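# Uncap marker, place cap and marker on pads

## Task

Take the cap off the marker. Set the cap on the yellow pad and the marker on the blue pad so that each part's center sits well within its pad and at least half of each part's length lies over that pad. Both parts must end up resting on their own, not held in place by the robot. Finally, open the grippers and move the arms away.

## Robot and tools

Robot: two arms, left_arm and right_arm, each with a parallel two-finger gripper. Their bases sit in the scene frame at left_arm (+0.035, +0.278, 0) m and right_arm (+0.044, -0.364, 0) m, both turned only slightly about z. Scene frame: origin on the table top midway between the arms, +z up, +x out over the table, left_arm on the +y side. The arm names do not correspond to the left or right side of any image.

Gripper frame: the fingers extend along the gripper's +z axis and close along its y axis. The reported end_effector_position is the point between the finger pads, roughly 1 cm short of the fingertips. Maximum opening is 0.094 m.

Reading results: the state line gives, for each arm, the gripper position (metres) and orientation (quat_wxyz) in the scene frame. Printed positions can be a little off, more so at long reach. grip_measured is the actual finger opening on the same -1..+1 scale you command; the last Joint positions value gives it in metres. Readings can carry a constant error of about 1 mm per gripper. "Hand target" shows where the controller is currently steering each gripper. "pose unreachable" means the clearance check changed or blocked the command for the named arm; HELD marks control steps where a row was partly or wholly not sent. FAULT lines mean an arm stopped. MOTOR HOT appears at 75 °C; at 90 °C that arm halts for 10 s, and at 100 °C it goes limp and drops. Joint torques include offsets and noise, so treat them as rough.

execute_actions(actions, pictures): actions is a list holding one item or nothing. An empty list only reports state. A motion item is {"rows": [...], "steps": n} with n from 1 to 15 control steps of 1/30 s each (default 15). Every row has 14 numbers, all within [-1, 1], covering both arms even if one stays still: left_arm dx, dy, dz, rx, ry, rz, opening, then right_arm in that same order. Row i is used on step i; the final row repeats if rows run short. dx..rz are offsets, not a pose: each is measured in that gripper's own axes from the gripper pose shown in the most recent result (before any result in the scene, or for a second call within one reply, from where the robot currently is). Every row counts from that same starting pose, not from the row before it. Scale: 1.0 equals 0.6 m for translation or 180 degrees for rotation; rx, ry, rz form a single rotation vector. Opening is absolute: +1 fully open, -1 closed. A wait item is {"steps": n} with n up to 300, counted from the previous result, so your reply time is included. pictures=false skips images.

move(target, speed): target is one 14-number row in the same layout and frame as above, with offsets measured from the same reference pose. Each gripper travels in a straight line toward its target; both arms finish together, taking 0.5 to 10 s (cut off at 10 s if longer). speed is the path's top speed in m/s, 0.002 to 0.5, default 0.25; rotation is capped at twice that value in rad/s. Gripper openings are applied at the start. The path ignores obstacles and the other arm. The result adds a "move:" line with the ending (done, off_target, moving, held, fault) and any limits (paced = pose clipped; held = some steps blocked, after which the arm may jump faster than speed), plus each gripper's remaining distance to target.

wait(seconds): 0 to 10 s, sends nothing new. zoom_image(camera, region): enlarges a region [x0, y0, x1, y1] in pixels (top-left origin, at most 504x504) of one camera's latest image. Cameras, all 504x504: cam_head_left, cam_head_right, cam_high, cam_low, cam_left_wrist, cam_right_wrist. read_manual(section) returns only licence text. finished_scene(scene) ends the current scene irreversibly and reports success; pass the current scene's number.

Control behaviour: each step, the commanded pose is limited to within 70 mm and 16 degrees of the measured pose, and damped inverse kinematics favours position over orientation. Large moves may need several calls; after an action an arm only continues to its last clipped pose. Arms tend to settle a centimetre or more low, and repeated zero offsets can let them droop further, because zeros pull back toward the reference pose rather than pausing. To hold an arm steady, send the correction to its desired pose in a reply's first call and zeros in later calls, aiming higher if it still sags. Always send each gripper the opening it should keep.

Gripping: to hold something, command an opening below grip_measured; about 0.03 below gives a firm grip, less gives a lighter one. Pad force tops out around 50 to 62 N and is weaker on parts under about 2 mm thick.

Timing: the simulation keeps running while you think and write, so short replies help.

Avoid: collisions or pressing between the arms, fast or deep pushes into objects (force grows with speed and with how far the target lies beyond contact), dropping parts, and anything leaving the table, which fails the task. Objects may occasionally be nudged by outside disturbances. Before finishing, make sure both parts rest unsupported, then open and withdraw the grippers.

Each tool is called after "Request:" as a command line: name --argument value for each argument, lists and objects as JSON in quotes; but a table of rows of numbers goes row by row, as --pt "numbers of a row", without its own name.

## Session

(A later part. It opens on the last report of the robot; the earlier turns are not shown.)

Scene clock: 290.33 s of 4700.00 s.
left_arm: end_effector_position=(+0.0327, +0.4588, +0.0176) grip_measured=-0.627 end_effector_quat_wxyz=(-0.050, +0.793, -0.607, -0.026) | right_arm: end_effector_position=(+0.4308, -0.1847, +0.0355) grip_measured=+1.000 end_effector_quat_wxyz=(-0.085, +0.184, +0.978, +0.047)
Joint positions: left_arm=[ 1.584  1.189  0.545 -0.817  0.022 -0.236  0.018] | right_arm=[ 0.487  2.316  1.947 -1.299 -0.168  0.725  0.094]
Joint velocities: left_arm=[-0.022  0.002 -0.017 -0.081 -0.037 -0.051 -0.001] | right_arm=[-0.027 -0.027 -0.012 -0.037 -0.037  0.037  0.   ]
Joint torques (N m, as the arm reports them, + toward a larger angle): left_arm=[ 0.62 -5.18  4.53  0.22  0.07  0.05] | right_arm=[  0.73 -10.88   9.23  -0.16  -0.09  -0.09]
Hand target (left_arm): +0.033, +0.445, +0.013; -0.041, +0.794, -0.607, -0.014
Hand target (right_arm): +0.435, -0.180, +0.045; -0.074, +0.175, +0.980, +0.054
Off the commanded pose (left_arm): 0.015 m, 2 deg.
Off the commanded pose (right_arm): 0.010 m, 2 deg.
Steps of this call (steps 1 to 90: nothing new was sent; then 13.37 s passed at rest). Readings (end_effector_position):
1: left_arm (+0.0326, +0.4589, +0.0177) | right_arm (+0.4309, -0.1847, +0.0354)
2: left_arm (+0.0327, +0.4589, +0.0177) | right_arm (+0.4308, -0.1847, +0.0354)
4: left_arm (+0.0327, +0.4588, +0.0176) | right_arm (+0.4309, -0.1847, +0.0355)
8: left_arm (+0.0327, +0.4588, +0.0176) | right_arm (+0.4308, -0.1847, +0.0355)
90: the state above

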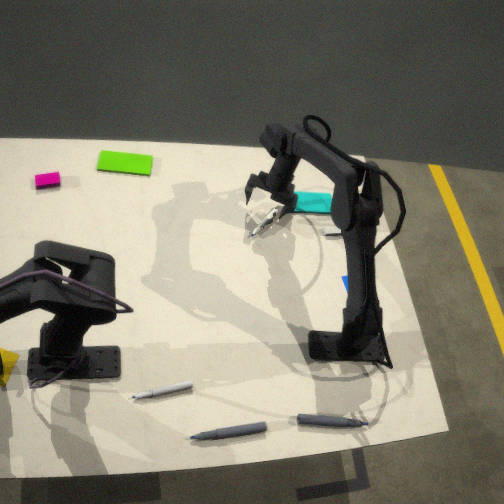

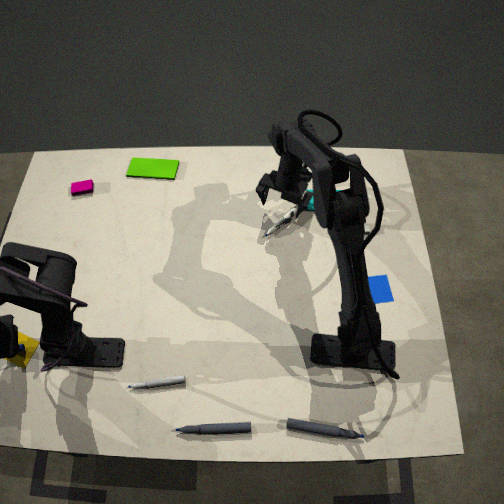

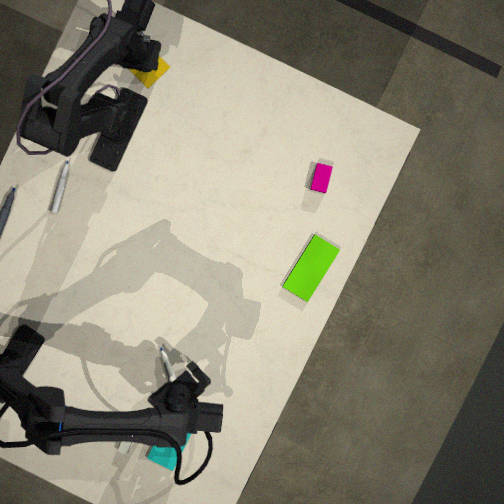

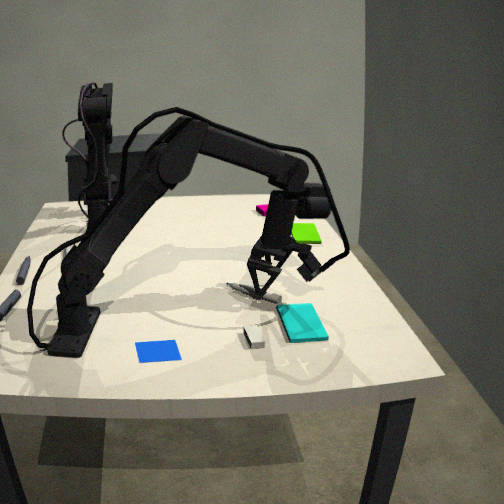

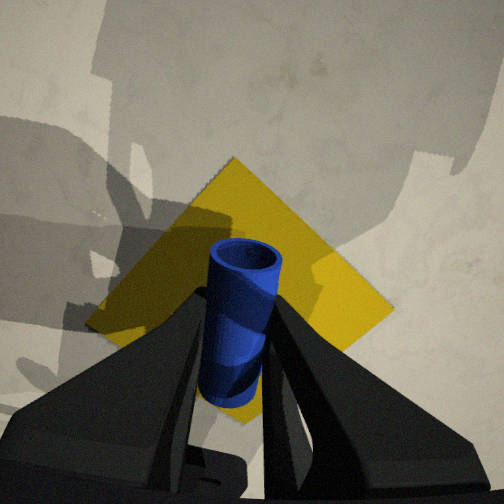

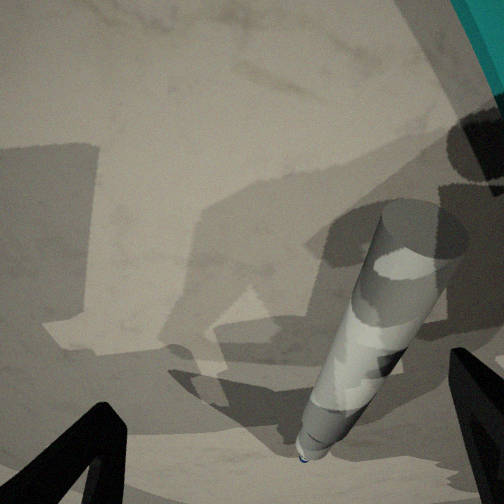

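Request:
execute_actions --actions '[{"rows": [[0,0,0,0,0,0,0.4, 0.04,-0.063,0,0,0,0.155,1]], "steps": 15}]'

Request:
execute_actions --actions '[{"rows": [[0,0,-0.2,0,0,0,1, 0,0,0,0,0,0,1]], "steps": 15}]'

Scene clock: 303.17 s of 4700.00 s.
left_arm: end_effector_position=(+0.0327, +0.4588, +0.0176) grip_measured=+0.398 end_effector_quat_wxyz=(-0.050, +0.793, -0.607, -0.026) | right_arm: end_effector_position=(+0.3916, -0.2132, +0.0315) grip_measured=+1.000 end_effector_quat_wxyz=(-0.108, +0.398, +0.911, +0.017)
Joint positions: left_arm=[ 1.584  1.189  0.545 -0.817  0.022 -0.236  0.066] | right_arm=[ 0.452  2.163  1.672 -1.218 -0.171  1.139  0.094]
Joint velocities: left_arm=[-0.007  0.017  0.007 -0.066 -0.066 -0.007  0.001] | right_arm=[ 0.002 -0.032 -0.017  0.183  0.022  0.212  0.   ]
Joint torques (N m, as the arm reports them, + toward a larger angle): left_arm=[-0.06 -3.05  7.18  0.48  0.   -0.01] | right_arm=[  0.53 -11.15   4.83  -0.04  -0.03   0.08]
Hand target (left_arm): +0.033, +0.459, +0.018; -0.050, +0.793, -0.607, -0.026
Hand target (right_arm): +0.394, -0.211, +0.037; -0.095, +0.414, +0.905, +0.025
Off the commanded pose (left_arm): 0.000 m, 0 deg.
Off the commanded pose (right_arm): 0.007 m, 3 deg.
Steps of this call (steps 1 to 90: nothing new was sent; then 9.33 s passed at rest; steps 91 to 105: all 15 steps of this action). Readings (end_effector_position):
91: left_arm (+0.0327, +0.4588, +0.0176) | right_arm (+0.4291, -0.1859, +0.0339)
92: left_arm (+0.0327, +0.4588, +0.0176) | right_arm (+0.4205, -0.1900, +0.0317)
94: left_arm (+0.0327, +0.4588, +0.0176) | right_arm (+0.3989, -0.2020, +0.0290)
98: left_arm (+0.0327, +0.4588, +0.0176) | right_arm (+0.3856, -0.2146, +0.0273)
105: the state above

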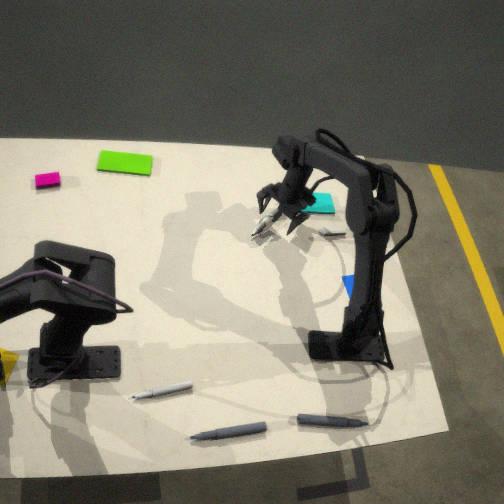

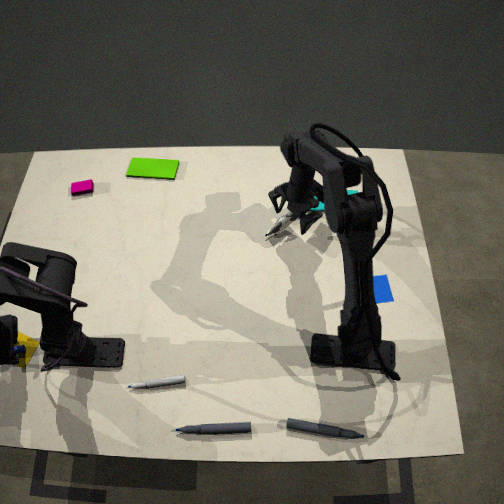

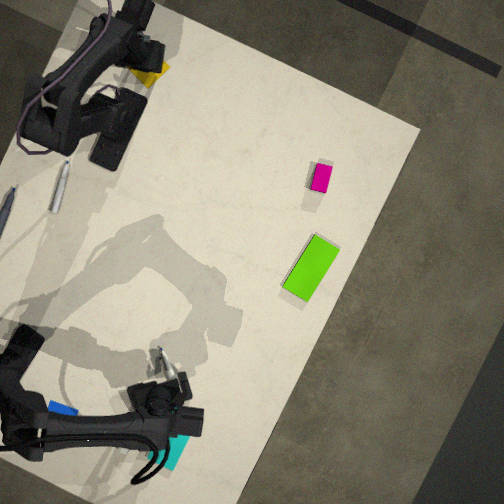

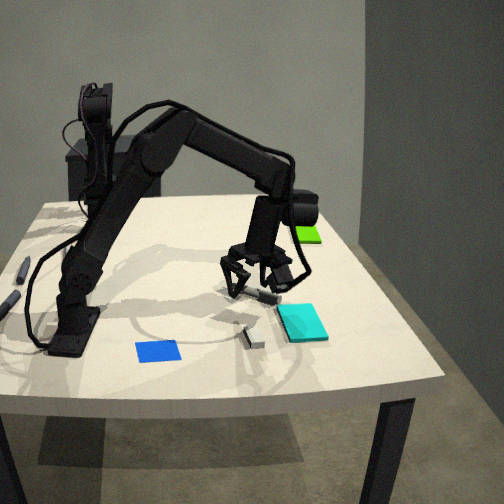

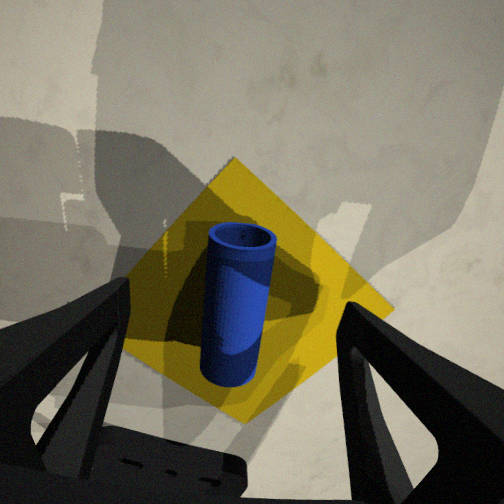

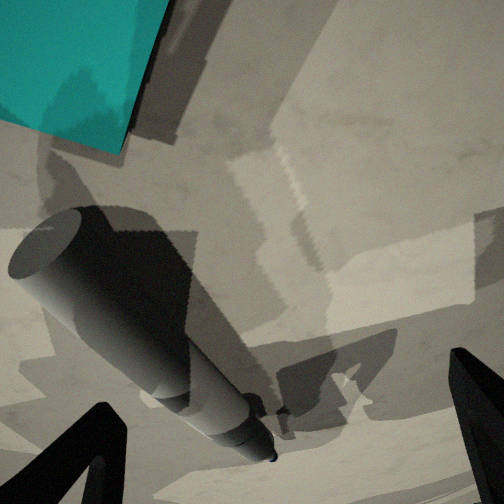

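Scene clock: 303.67 s of 4700.00 s.
left_arm: end_effector_position=(+0.0325, +0.4647, +0.1337) grip_measured=+0.998 end_effector_quat_wxyz=(-0.072, +0.791, -0.606, -0.044) | right_arm: end_effector_position=(+0.3917, -0.2131, +0.0310) grip_measured=+1.000 end_effector_quat_wxyz=(-0.109, +0.399, +0.910, +0.017)
Joint positions: left_arm=[ 1.584  1.077  0.946 -1.273  0.022 -0.236  0.094] | right_arm=[ 0.452  2.165  1.672 -1.217 -0.171  1.141  0.094]
Joint velocities: left_arm=[-0.007  0.017  0.007 -0.505 -0.022 -0.022 -0.001] | right_arm=[-0.012  0.002 -0.002  0.037 -0.037  0.037  0.   ]
Joint torques (N m, as the arm reports them, + toward a larger angle): left_arm=[ 0.3  -3.46  8.87  0.43  0.01  0.03] | right_arm=[ 0.12 -9.52  6.08 -0.14 -0.08 -0.01]
Hand target (left_arm): +0.032, +0.447, +0.136; -0.050, +0.793, -0.607, -0.027
Hand target (right_arm): +0.392, -0.213, +0.032; -0.108, +0.398, +0.911, +0.017
Off the commanded pose (left_arm): 0.020 m, 3 deg.
Off the commanded pose (right_arm): 0.001 m, 0 deg.
Steps of this call (steps 1 to 15: all 15 steps of this action). Readings (end_effector_position):
1: left_arm (+0.0328, +0.4573, +0.0215) | right_arm (+0.3919, -0.2131, +0.0316)
2: left_arm (+0.0328, +0.4556, +0.0302) | right_arm (+0.3919, -0.2131, +0.0316)
4: left_arm (+0.0325, +0.4653, +0.0570) | right_arm (+0.3918, -0.2131, +0.0314)
8: left_arm (+0.0320, +0.4842, +0.1171) | right_arm (+0.3917, -0.2131, +0.0310)
15: the state above

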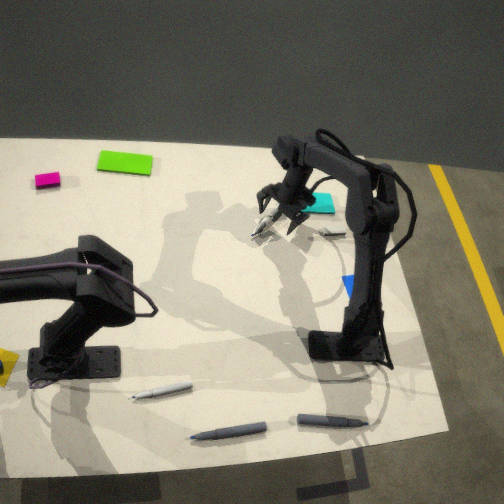

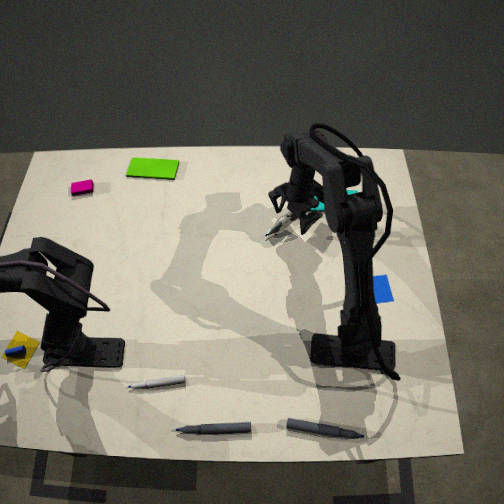

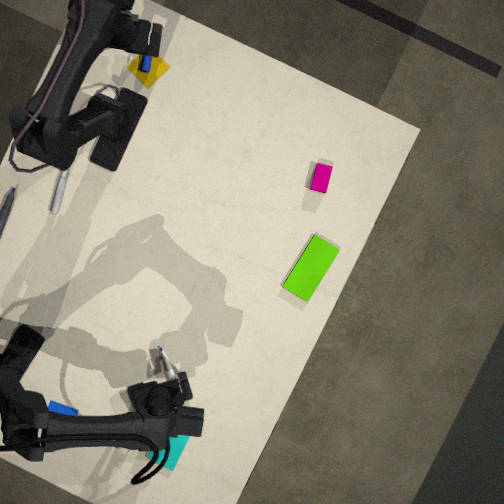

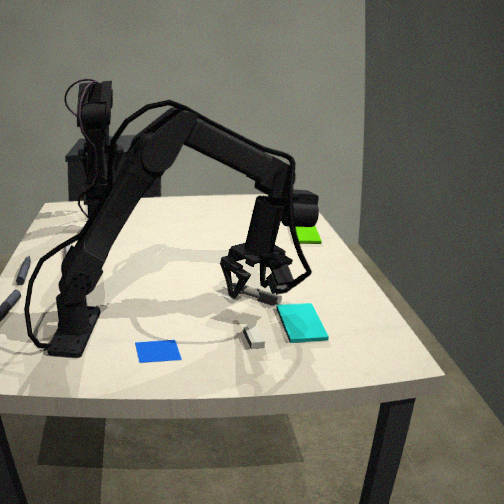

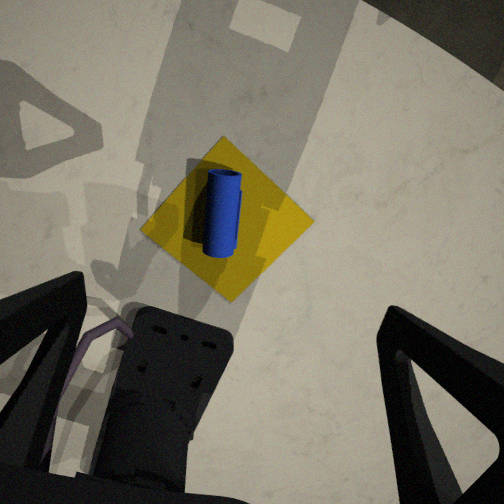

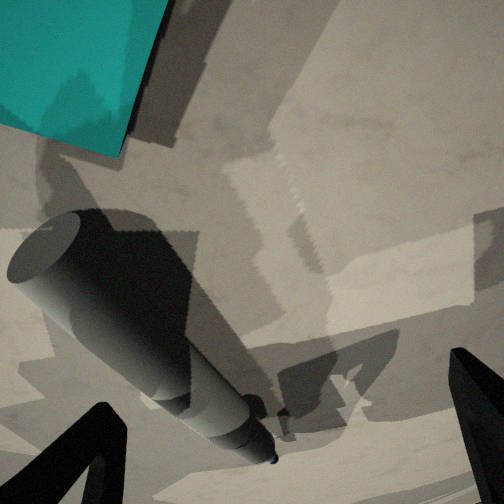

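Request:
execute_actions --actions '[{"rows": [[0,0,0,0,0,0,1, 0,0,-0.06,0,0,0,1],[0,0,0,0,0,0,1, 0,0,-0.06,0,0,0,1],[0,0,0,0,0,0,1, 0,0,-0.06,0,0,0,1],[0,0,0,0,0,0,1, 0,0,-0.06,0,0,0,1],[0,0,0,0,0,0,1, 0,0,-0.06,0,0,0,1],[0,0,0,0,0,0,1, -0.027,0.09,-0.06,0,0,-0.267,1]], "steps": 15}]'

Scene clock: 368.73 s of 4700.00 s.
left_arm: end_effector_position=(+0.0327, +0.4610, +0.1331) grip_measured=+0.998 end_effector_quat_wxyz=(-0.066, +0.792, -0.606, -0.040) | right_arm: end_effector_position=(+0.4487, -0.1949, +0.0492) grip_measured=+1.000 end_effector_quat_wxyz=(-0.076, +0.190, +0.977, +0.056)
Joint positions: left_arm=[ 1.584  1.077  0.946 -1.288  0.022 -0.236  0.094] | right_arm=[ 0.45   2.346  2.054 -1.357 -0.171  0.701  0.094]
Joint velocities: left_arm=[-0.017  0.012  0.002 -0.007 -0.139 -0.007  0.001] | right_arm=[-0.017  0.252  0.291 -0.359  0.051 -1.238  0.   ]
Joint torques (N m, as the arm reports them, + toward a larger angle): left_arm=[-0.06 -2.36  7.7   0.7   0.   -0.01] | right_arm=[  0.58 -11.49   9.54  -0.03  -0.1   -0.04]
Hand target (left_arm): +0.033, +0.465, +0.134; -0.072, +0.791, -0.606, -0.044
Hand target (right_arm): +0.448, -0.192, +0.060; -0.071, +0.087, +0.992, +0.063
Off the commanded pose (left_arm): 0.004 m, 1 deg.
Off the commanded pose (right_arm): 0.011 m, 23 deg; orientation clipped at the last step of the last action.
Steps of this call (steps 1 to 130: nothing new was sent; then 60.23 s passed at rest; steps 131 to 145: all 15 steps of this action). Readings (end_effector_position):
131: left_arm (+0.0329, +0.4516, +0.1318) | right_arm (+0.3915, -0.2135, +0.0333)
132: left_arm (+0.0329, +0.4532, +0.1320) | right_arm (+0.3915, -0.2138, +0.0368)
134: left_arm (+0.0328, +0.4561, +0.1324) | right_arm (+0.3955, -0.2135, +0.0454)
138: left_arm (+0.0327, +0.4594, +0.1328) | right_arm (+0.4280, -0.2028, +0.0584)
145: the state above

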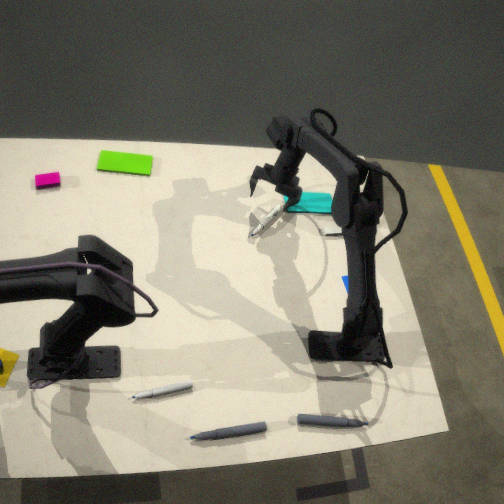

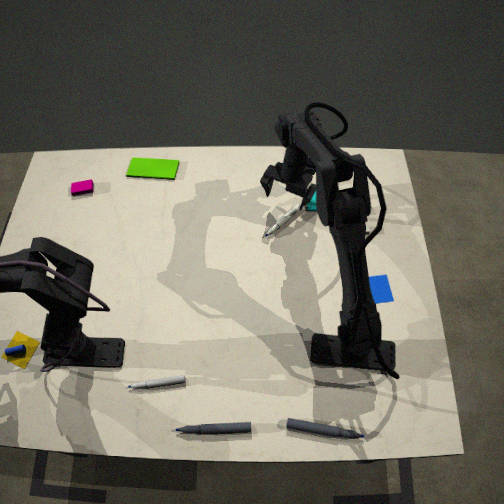

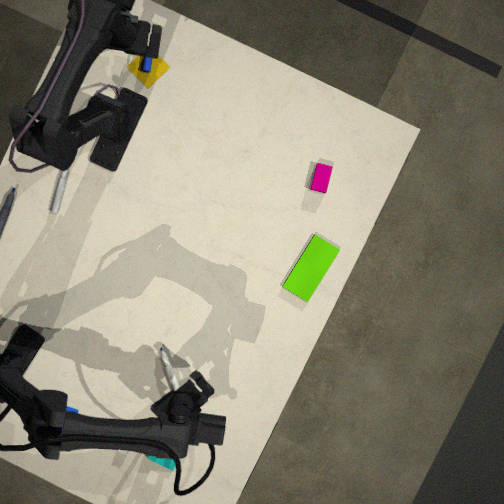

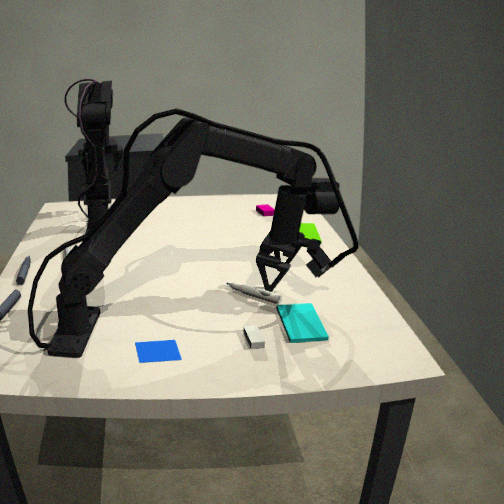

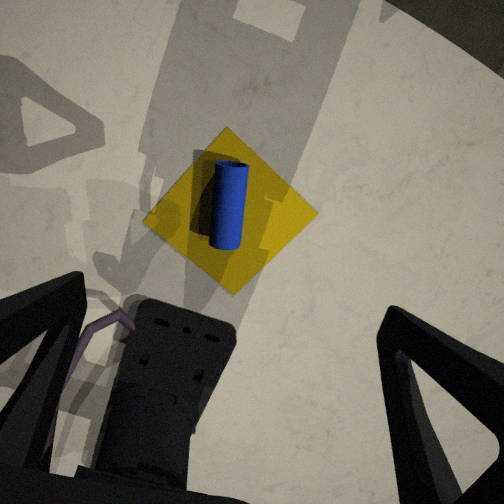

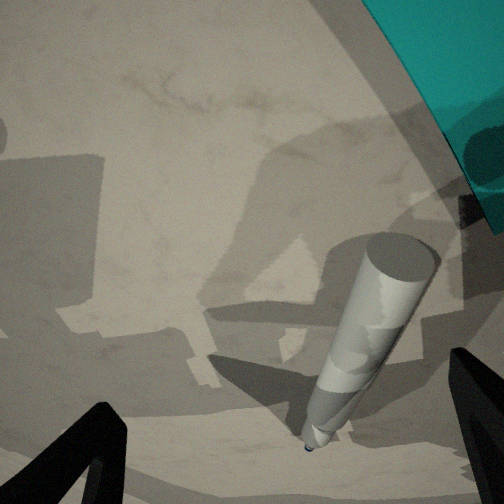

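Request:
execute_actions --actions '[{"rows": [[0,0,0,0,0,0,1, 0,-0.055,-0.008,0,0,0.05,1]], "steps": 15}]'

Scene clock: 386.83 s of 4700.00 s.
left_arm: end_effector_position=(+0.0326, +0.4614, +0.1331) grip_measured=+0.998 end_effector_quat_wxyz=(-0.066, +0.792, -0.606, -0.040) | right_arm: end_effector_position=(+0.4338, -0.2280, +0.0436) grip_measured=+1.000 end_effector_quat_wxyz=(-0.096, +0.259, +0.960, +0.045)
Joint positions: left_arm=[ 1.584  1.077  0.946 -1.286  0.022 -0.236  0.094] | right_arm=[ 0.384  2.279  1.913 -1.328 -0.174  0.775  0.094]
Joint velocities: left_arm=[-0.007 -0.012  0.012  0.051  0.022 -0.022  0.001] | right_arm=[-0.017 -0.032 -0.007  0.095 -0.037  0.095  0.   ]
Joint torques (N m, as the arm reports them, + toward a larger angle): left_arm=[-0.07 -2.36  7.69  0.55  0.   -0.01] | right_arm=[  0.64 -12.29   5.14   0.01  -0.03   0.1 ]
Hand target (left_arm): +0.033, +0.461, +0.133; -0.066, +0.792, -0.606, -0.040
Hand target (right_arm): +0.436, -0.226, +0.051; -0.080, +0.265, +0.960, +0.050
Off the commanded pose (left_arm): 0.000 m, 0 deg.
Off the commanded pose (right_arm): 0.009 m, 2 deg.
Steps of this call (steps 1 to 90: nothing new was sent; then 14.60 s passed at rest; steps 91 to 105: all 15 steps of this action). Readings (end_effector_position):
91: left_arm (+0.0326, +0.4614, +0.1331) | right_arm (+0.4433, -0.1980, +0.0478)
92: left_arm (+0.0326, +0.4614, +0.1331) | right_arm (+0.4399, -0.2013, +0.0463)
94: left_arm (+0.0326, +0.4614, +0.1331) | right_arm (+0.4320, -0.2131, +0.0437)
98: left_arm (+0.0326, +0.4614, +0.1331) | right_arm (+0.4289, -0.2298, +0.0406)
105: the state above

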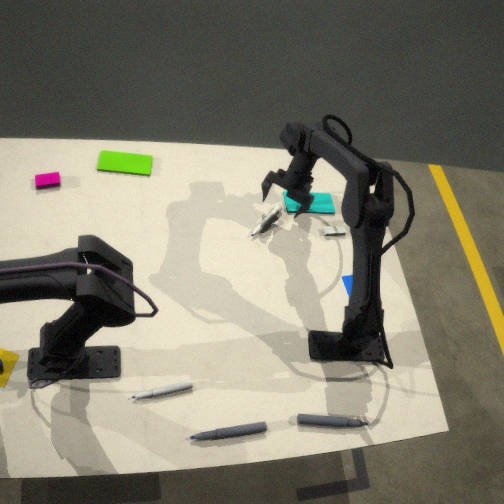

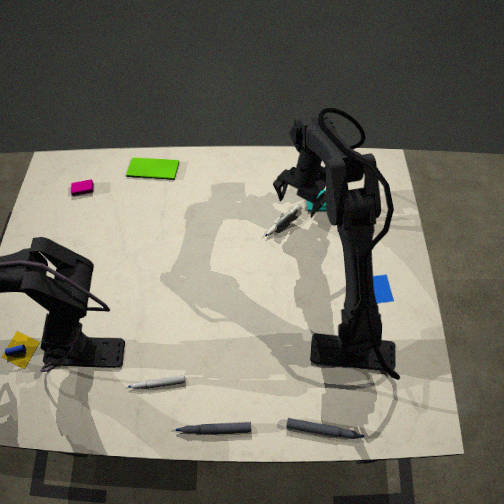

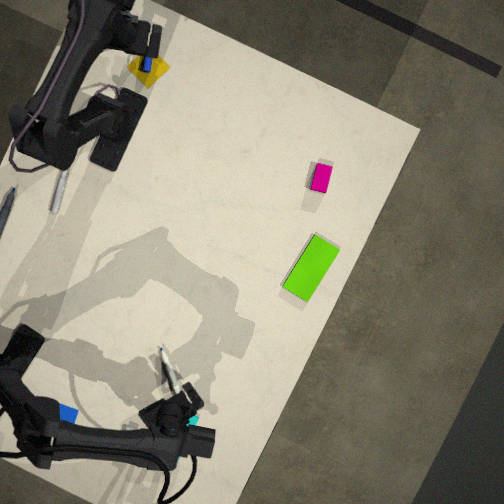

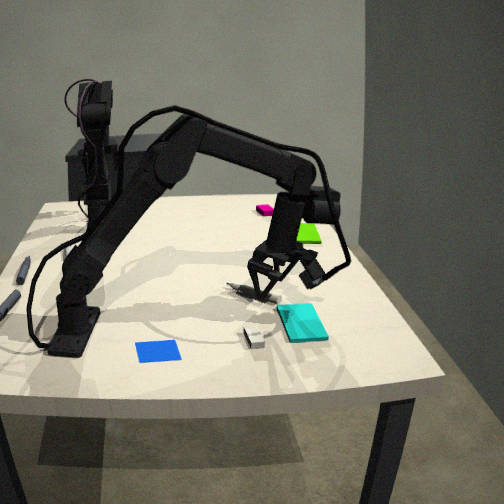

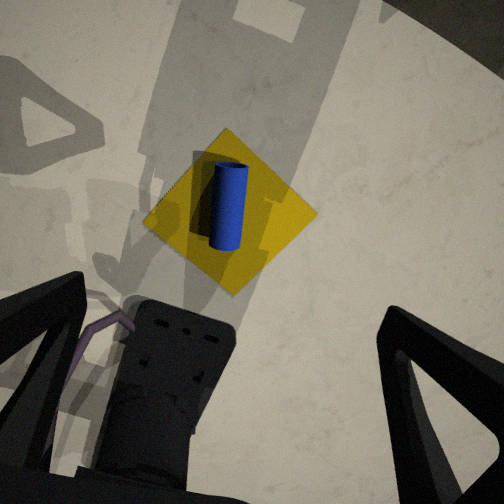

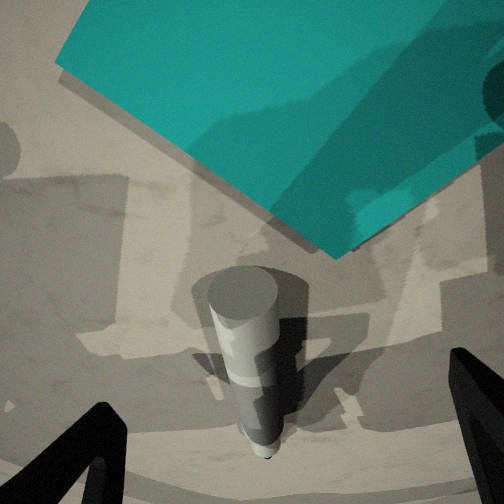

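Request:
execute_actions --actions '[{"rows": [[0,0,0,0,0,0,1, 0.047,0.017,0,0,0,0,1],[0,0,0,0,0,0,1, 0.047,0.017,0,0,0,0,1],[0,0,0,0,0,0,1, 0.047,0.017,0,0,0,0,1],[0,0,0,0,0,0,1, 0.047,0.017,0,0,0,0,1],[0,0,0,0,0,0,1, 0.047,0.017,0,0,0,0,1],[0,0,0,0,0,0,1, 0.047,0.017,0.04,0,0,0,1]], "steps": 15}]'

Scene clock: 404.67 s of 4700.00 s.
left_arm: end_effector_position=(+0.0326, +0.4614, +0.1331) grip_measured=+0.998 end_effector_quat_wxyz=(-0.066, +0.792, -0.606, -0.040) | right_arm: end_effector_position=(+0.4051, -0.2032, +0.0213) grip_measured=+1.000 end_effector_quat_wxyz=(-0.111, +0.252, +0.961, +0.035)
Joint positions: left_arm=[ 1.584  1.077  0.946 -1.286  0.022 -0.236  0.094] | right_arm=[ 0.461  2.247  1.765 -1.236 -0.181  0.835  0.094]
Joint velocities: left_arm=[-0.007  0.032  0.002  0.007 -0.051  0.066  0.001] | right_arm=[-0.022 -0.017 -0.002  0.081 -0.037  0.007  0.   ]
Joint torques (N m, as the arm reports them, + toward a larger angle): left_arm=[-0.07 -2.36  7.69  0.57  0.   -0.01] | right_arm=[ -0.31 -11.33   5.66  -0.08  -0.08   0.1 ]
Hand target (left_arm): +0.033, +0.461, +0.133; -0.066, +0.792, -0.606, -0.040
Hand target (right_arm): +0.411, -0.203, +0.026; -0.097, +0.259, +0.960, +0.044
Off the commanded pose (left_arm): 0.000 m, 0 deg.
Off the commanded pose (right_arm): 0.008 m, 2 deg.
Steps of this call (steps 1 to 90: nothing new was sent; then 14.33 s passed at rest; steps 91 to 105: all 15 steps of this action). Readings (end_effector_position):
91: left_arm (+0.0326, +0.4614, +0.1331) | right_arm (+0.4345, -0.2261, +0.0425)
92: left_arm (+0.0326, +0.4614, +0.1331) | right_arm (+0.4309, -0.2245, +0.0419)
94: left_arm (+0.0326, +0.4614, +0.1331) | right_arm (+0.4214, -0.2176, +0.0406)
98: left_arm (+0.0326, +0.4614, +0.1331) | right_arm (+0.4092, -0.2040, +0.0308)
105: the state above

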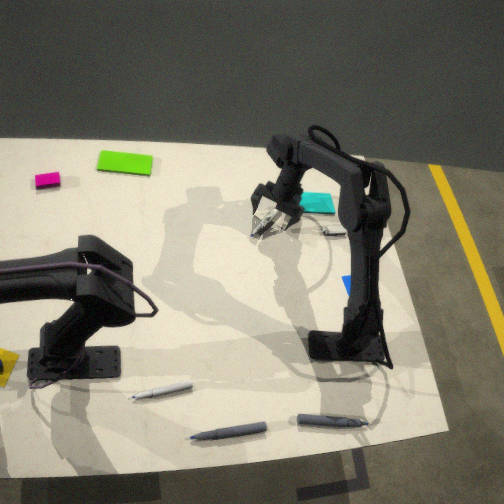

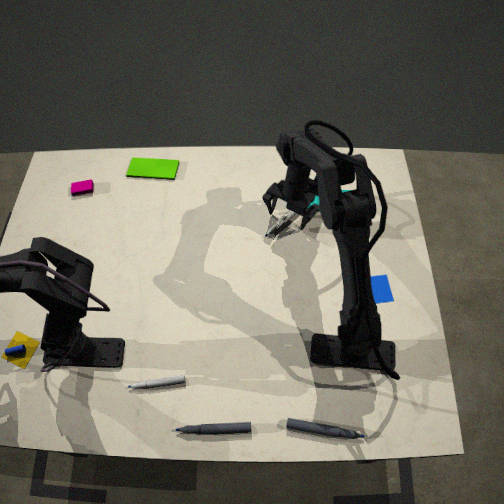

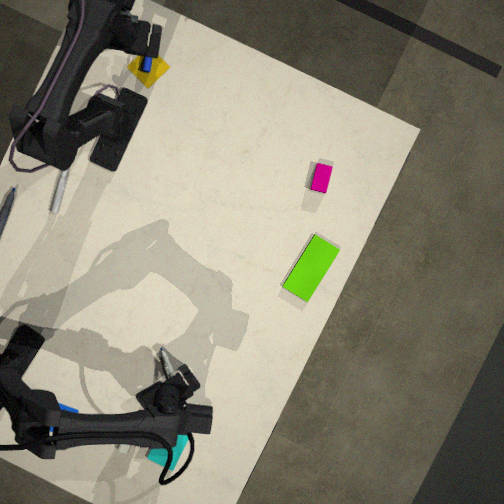

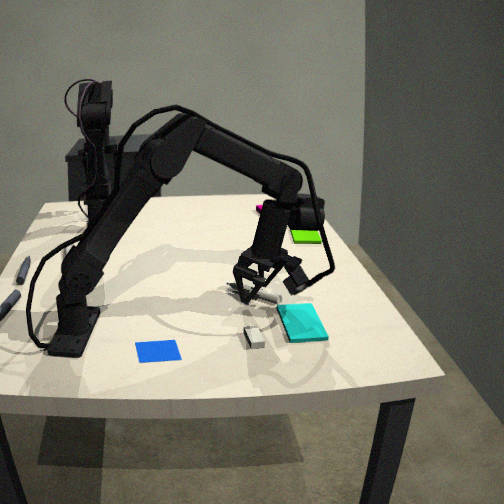

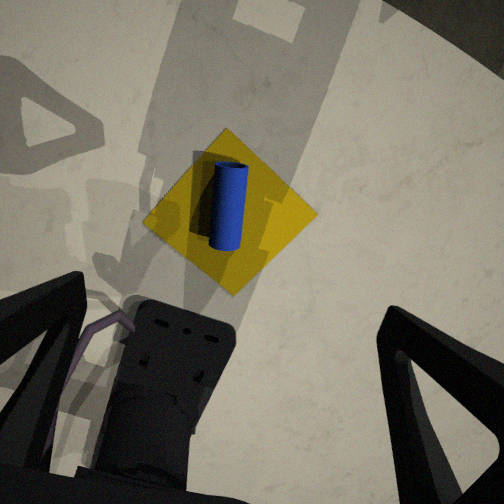

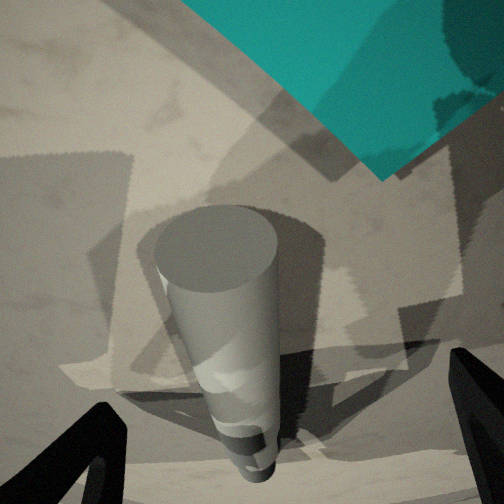

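Request:
execute_actions --actions '[{"rows": [[0,0,0,0,0,0,1, 0,0.01,0.0,0,0,0,1],[0,0,0,0,0,0,1, 0,0.01,0.0,0,0,0,1],[0,0,0,0,0,0,1, 0,0.01,0.0,0,0,0,1],[0,0,0,0,0,0,1, 0,0.01,0.0,0,0,0,1],[0,0,0,0,0,0,1, 0,0.01,0,0,0,0,-1]], "steps": 15}]'

Scene clock: 409.87 s of 4700.00 s.
left_arm: end_effector_position=(+0.0326, +0.4614, +0.1331) grip_measured=+0.998 end_effector_quat_wxyz=(-0.066, +0.792, -0.606, -0.040) | right_arm: end_effector_position=(+0.4046, -0.2014, +0.0169) grip_measured=-0.657 end_effector_quat_wxyz=(-0.115, +0.253, +0.960, +0.033)
Joint positions: left_arm=[ 1.584  1.077  0.946 -1.286  0.022 -0.236  0.094] | right_arm=[ 0.464  2.261  1.768 -1.234 -0.184  0.839  0.016]
Joint velocities: left_arm=[-0.012 -0.002 -0.002  0.007 -0.051 -0.022 -0.   ] | right_arm=[ 0.007 -0.017 -0.007  0.022 -0.081  0.022 -0.   ]
Joint torques (N m, as the arm reports them, + toward a larger angle): left_arm=[-0.07 -2.35  7.68  0.57  0.    0.  ] | right_arm=[ 0.73 -9.8   8.3  -0.29 -0.07  0.07]
Hand target (left_arm): +0.033, +0.461, +0.133; -0.066, +0.792, -0.606, -0.040
Hand target (right_arm): +0.408, -0.198, +0.021; -0.111, +0.252, +0.961, +0.035
Off the commanded pose (left_arm): 0.000 m, 0 deg.
Off the commanded pose (right_arm): 0.007 m, 1 deg.
Steps of this call (steps 1 to 90: nothing new was sent; then 1.70 s passed at rest; steps 91 to 105: all 15 steps of this action). Readings (end_effector_position):
91: left_arm (+0.0326, +0.4614, +0.1331) | right_arm (+0.4079, -0.2022, +0.0201)
92: left_arm (+0.0326, +0.4614, +0.1331) | right_arm (+0.4074, -0.2023, +0.0193)
94: left_arm (+0.0326, +0.4614, +0.1331) | right_arm (+0.4060, -0.2028, +0.0165)
98: left_arm (+0.0326, +0.4614, +0.1331) | right_arm (+0.4054, -0.2018, +0.0169)
105: the state above

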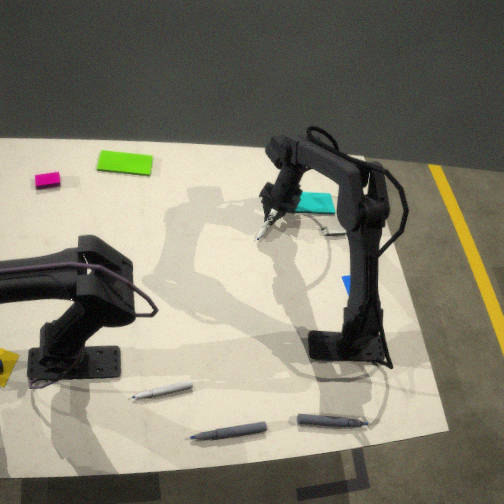

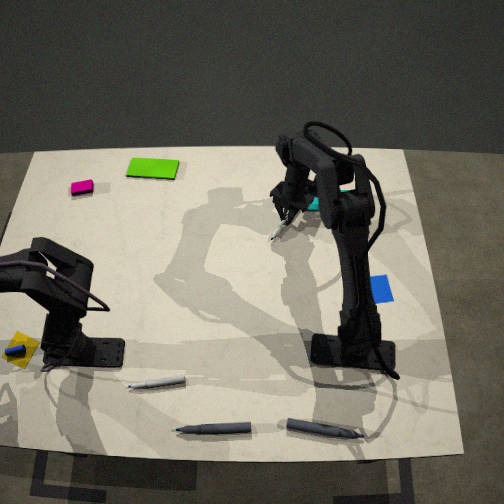

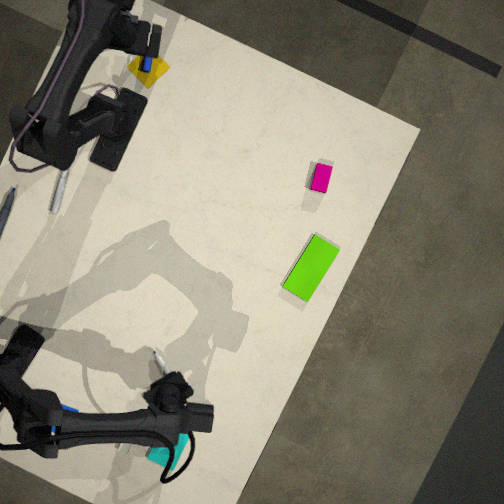

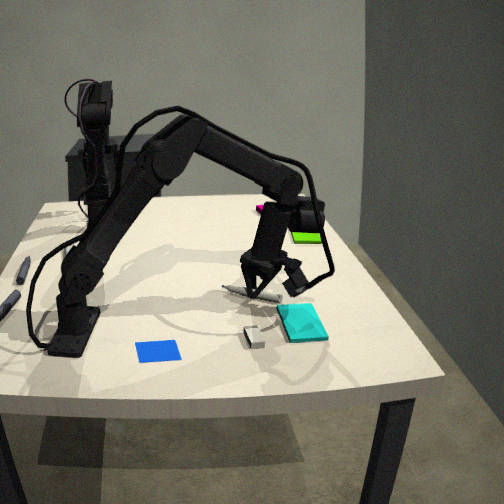

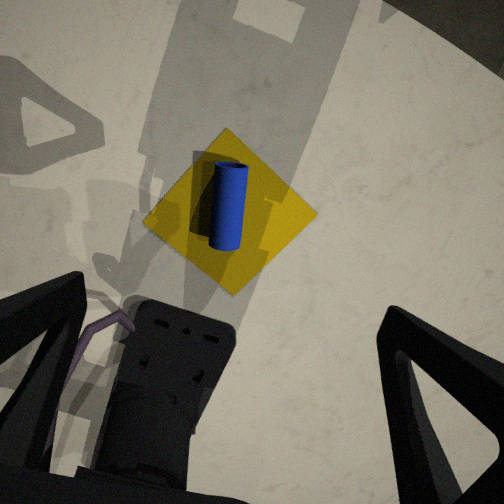

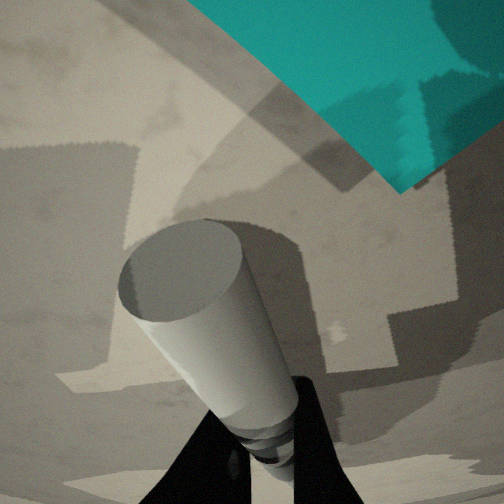

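Request:
execute_actions --actions "[{\"rows\": [[0,0,0,0,0,0,1, 0,0,-0.1,0,0,0,-1]], \"steps\": 12}], \"pictures\": false}"

Request:
move --target '[0,0,0,0,0,0,1, 0.06,-0.519,-0.01,0,0,0.086,-1]' --speed 0.3


Scene clock: 421.93 s of 4700.00 s.
left_arm: end_effector_position=(+0.0326, +0.4614, +0.1331) grip_measured=+0.998 end_effector_quat_wxyz=(-0.066, +0.792, -0.606, -0.040) | right_arm: end_effector_position=(+0.2263, -0.4514, +0.0244) grip_measured=-0.657 end_effector_quat_wxyz=(-0.121, +0.383, +0.915, +0.026)
Joint positions: left_arm=[ 1.584  1.077  0.946 -1.286  0.022 -0.236  0.094] | right_arm=[-0.354  1.642  0.921 -1.095 -0.031  0.31   0.016]
Joint velocities: left_arm=[ 0.002 -0.017 -0.007 -0.007 -0.081  0.051 -0.001] | right_arm=[-0.012 -0.007 -0.007  0.022 -0.007  0.007  0.001]
Joint torques (N m, as the arm reports them, + toward a larger angle): left_arm=[-0.07 -2.36  7.68  0.57  0.   -0.01] | right_arm=[-0.19 -6.73  4.37 -0.39  0.09 -0.06]
Hand target (left_arm): +0.033, +0.461, +0.133; -0.066, +0.792, -0.606, -0.040
Hand target (right_arm): +0.223, -0.452, +0.027; -0.117, +0.380, +0.917, +0.021
Off the commanded pose (left_arm): 0.000 m, 0 deg.
Off the commanded pose (right_arm): 0.008 m, 1 deg.
After step 90, 7.33 s passed at rest.
move: done

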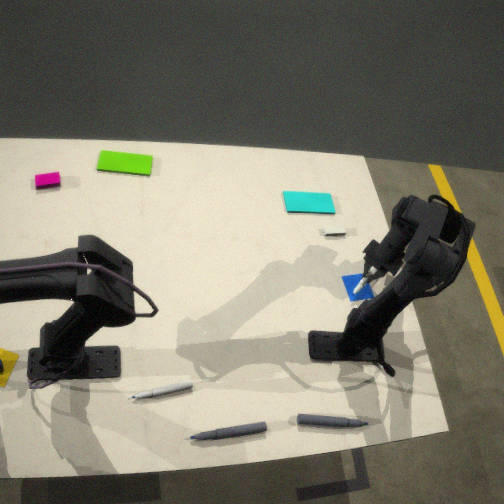

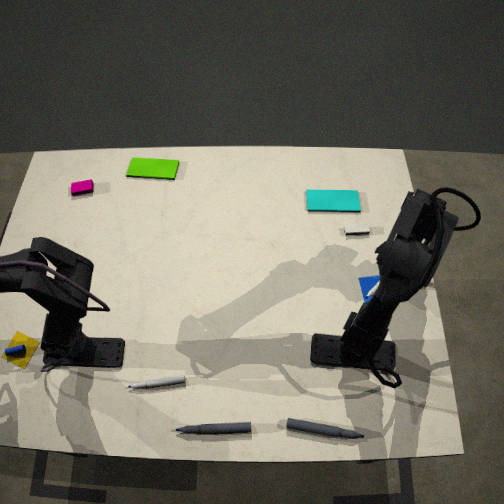

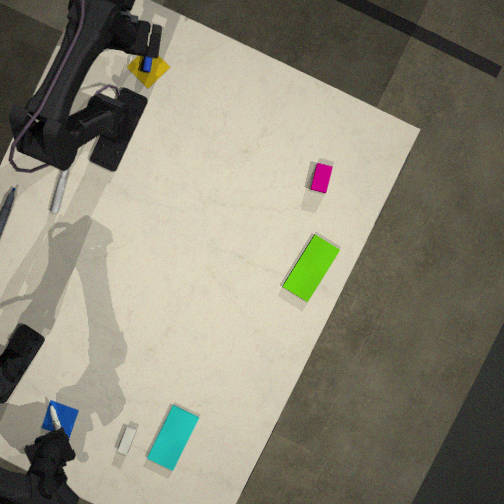

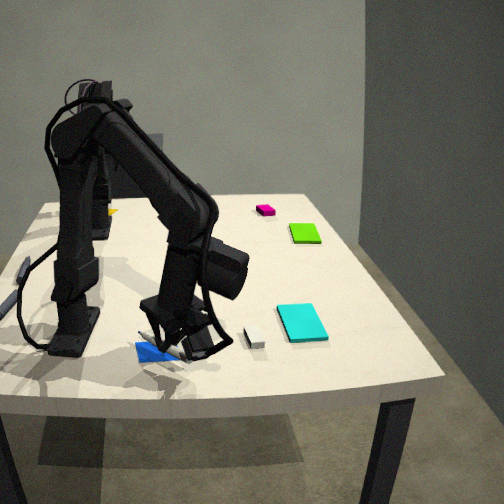

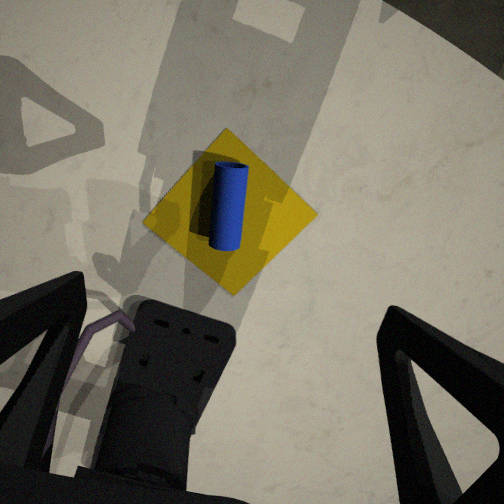

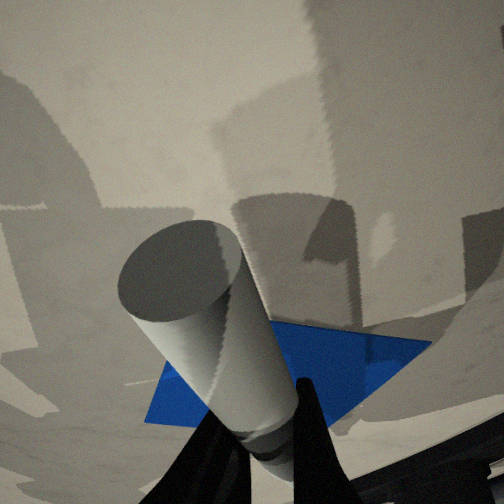

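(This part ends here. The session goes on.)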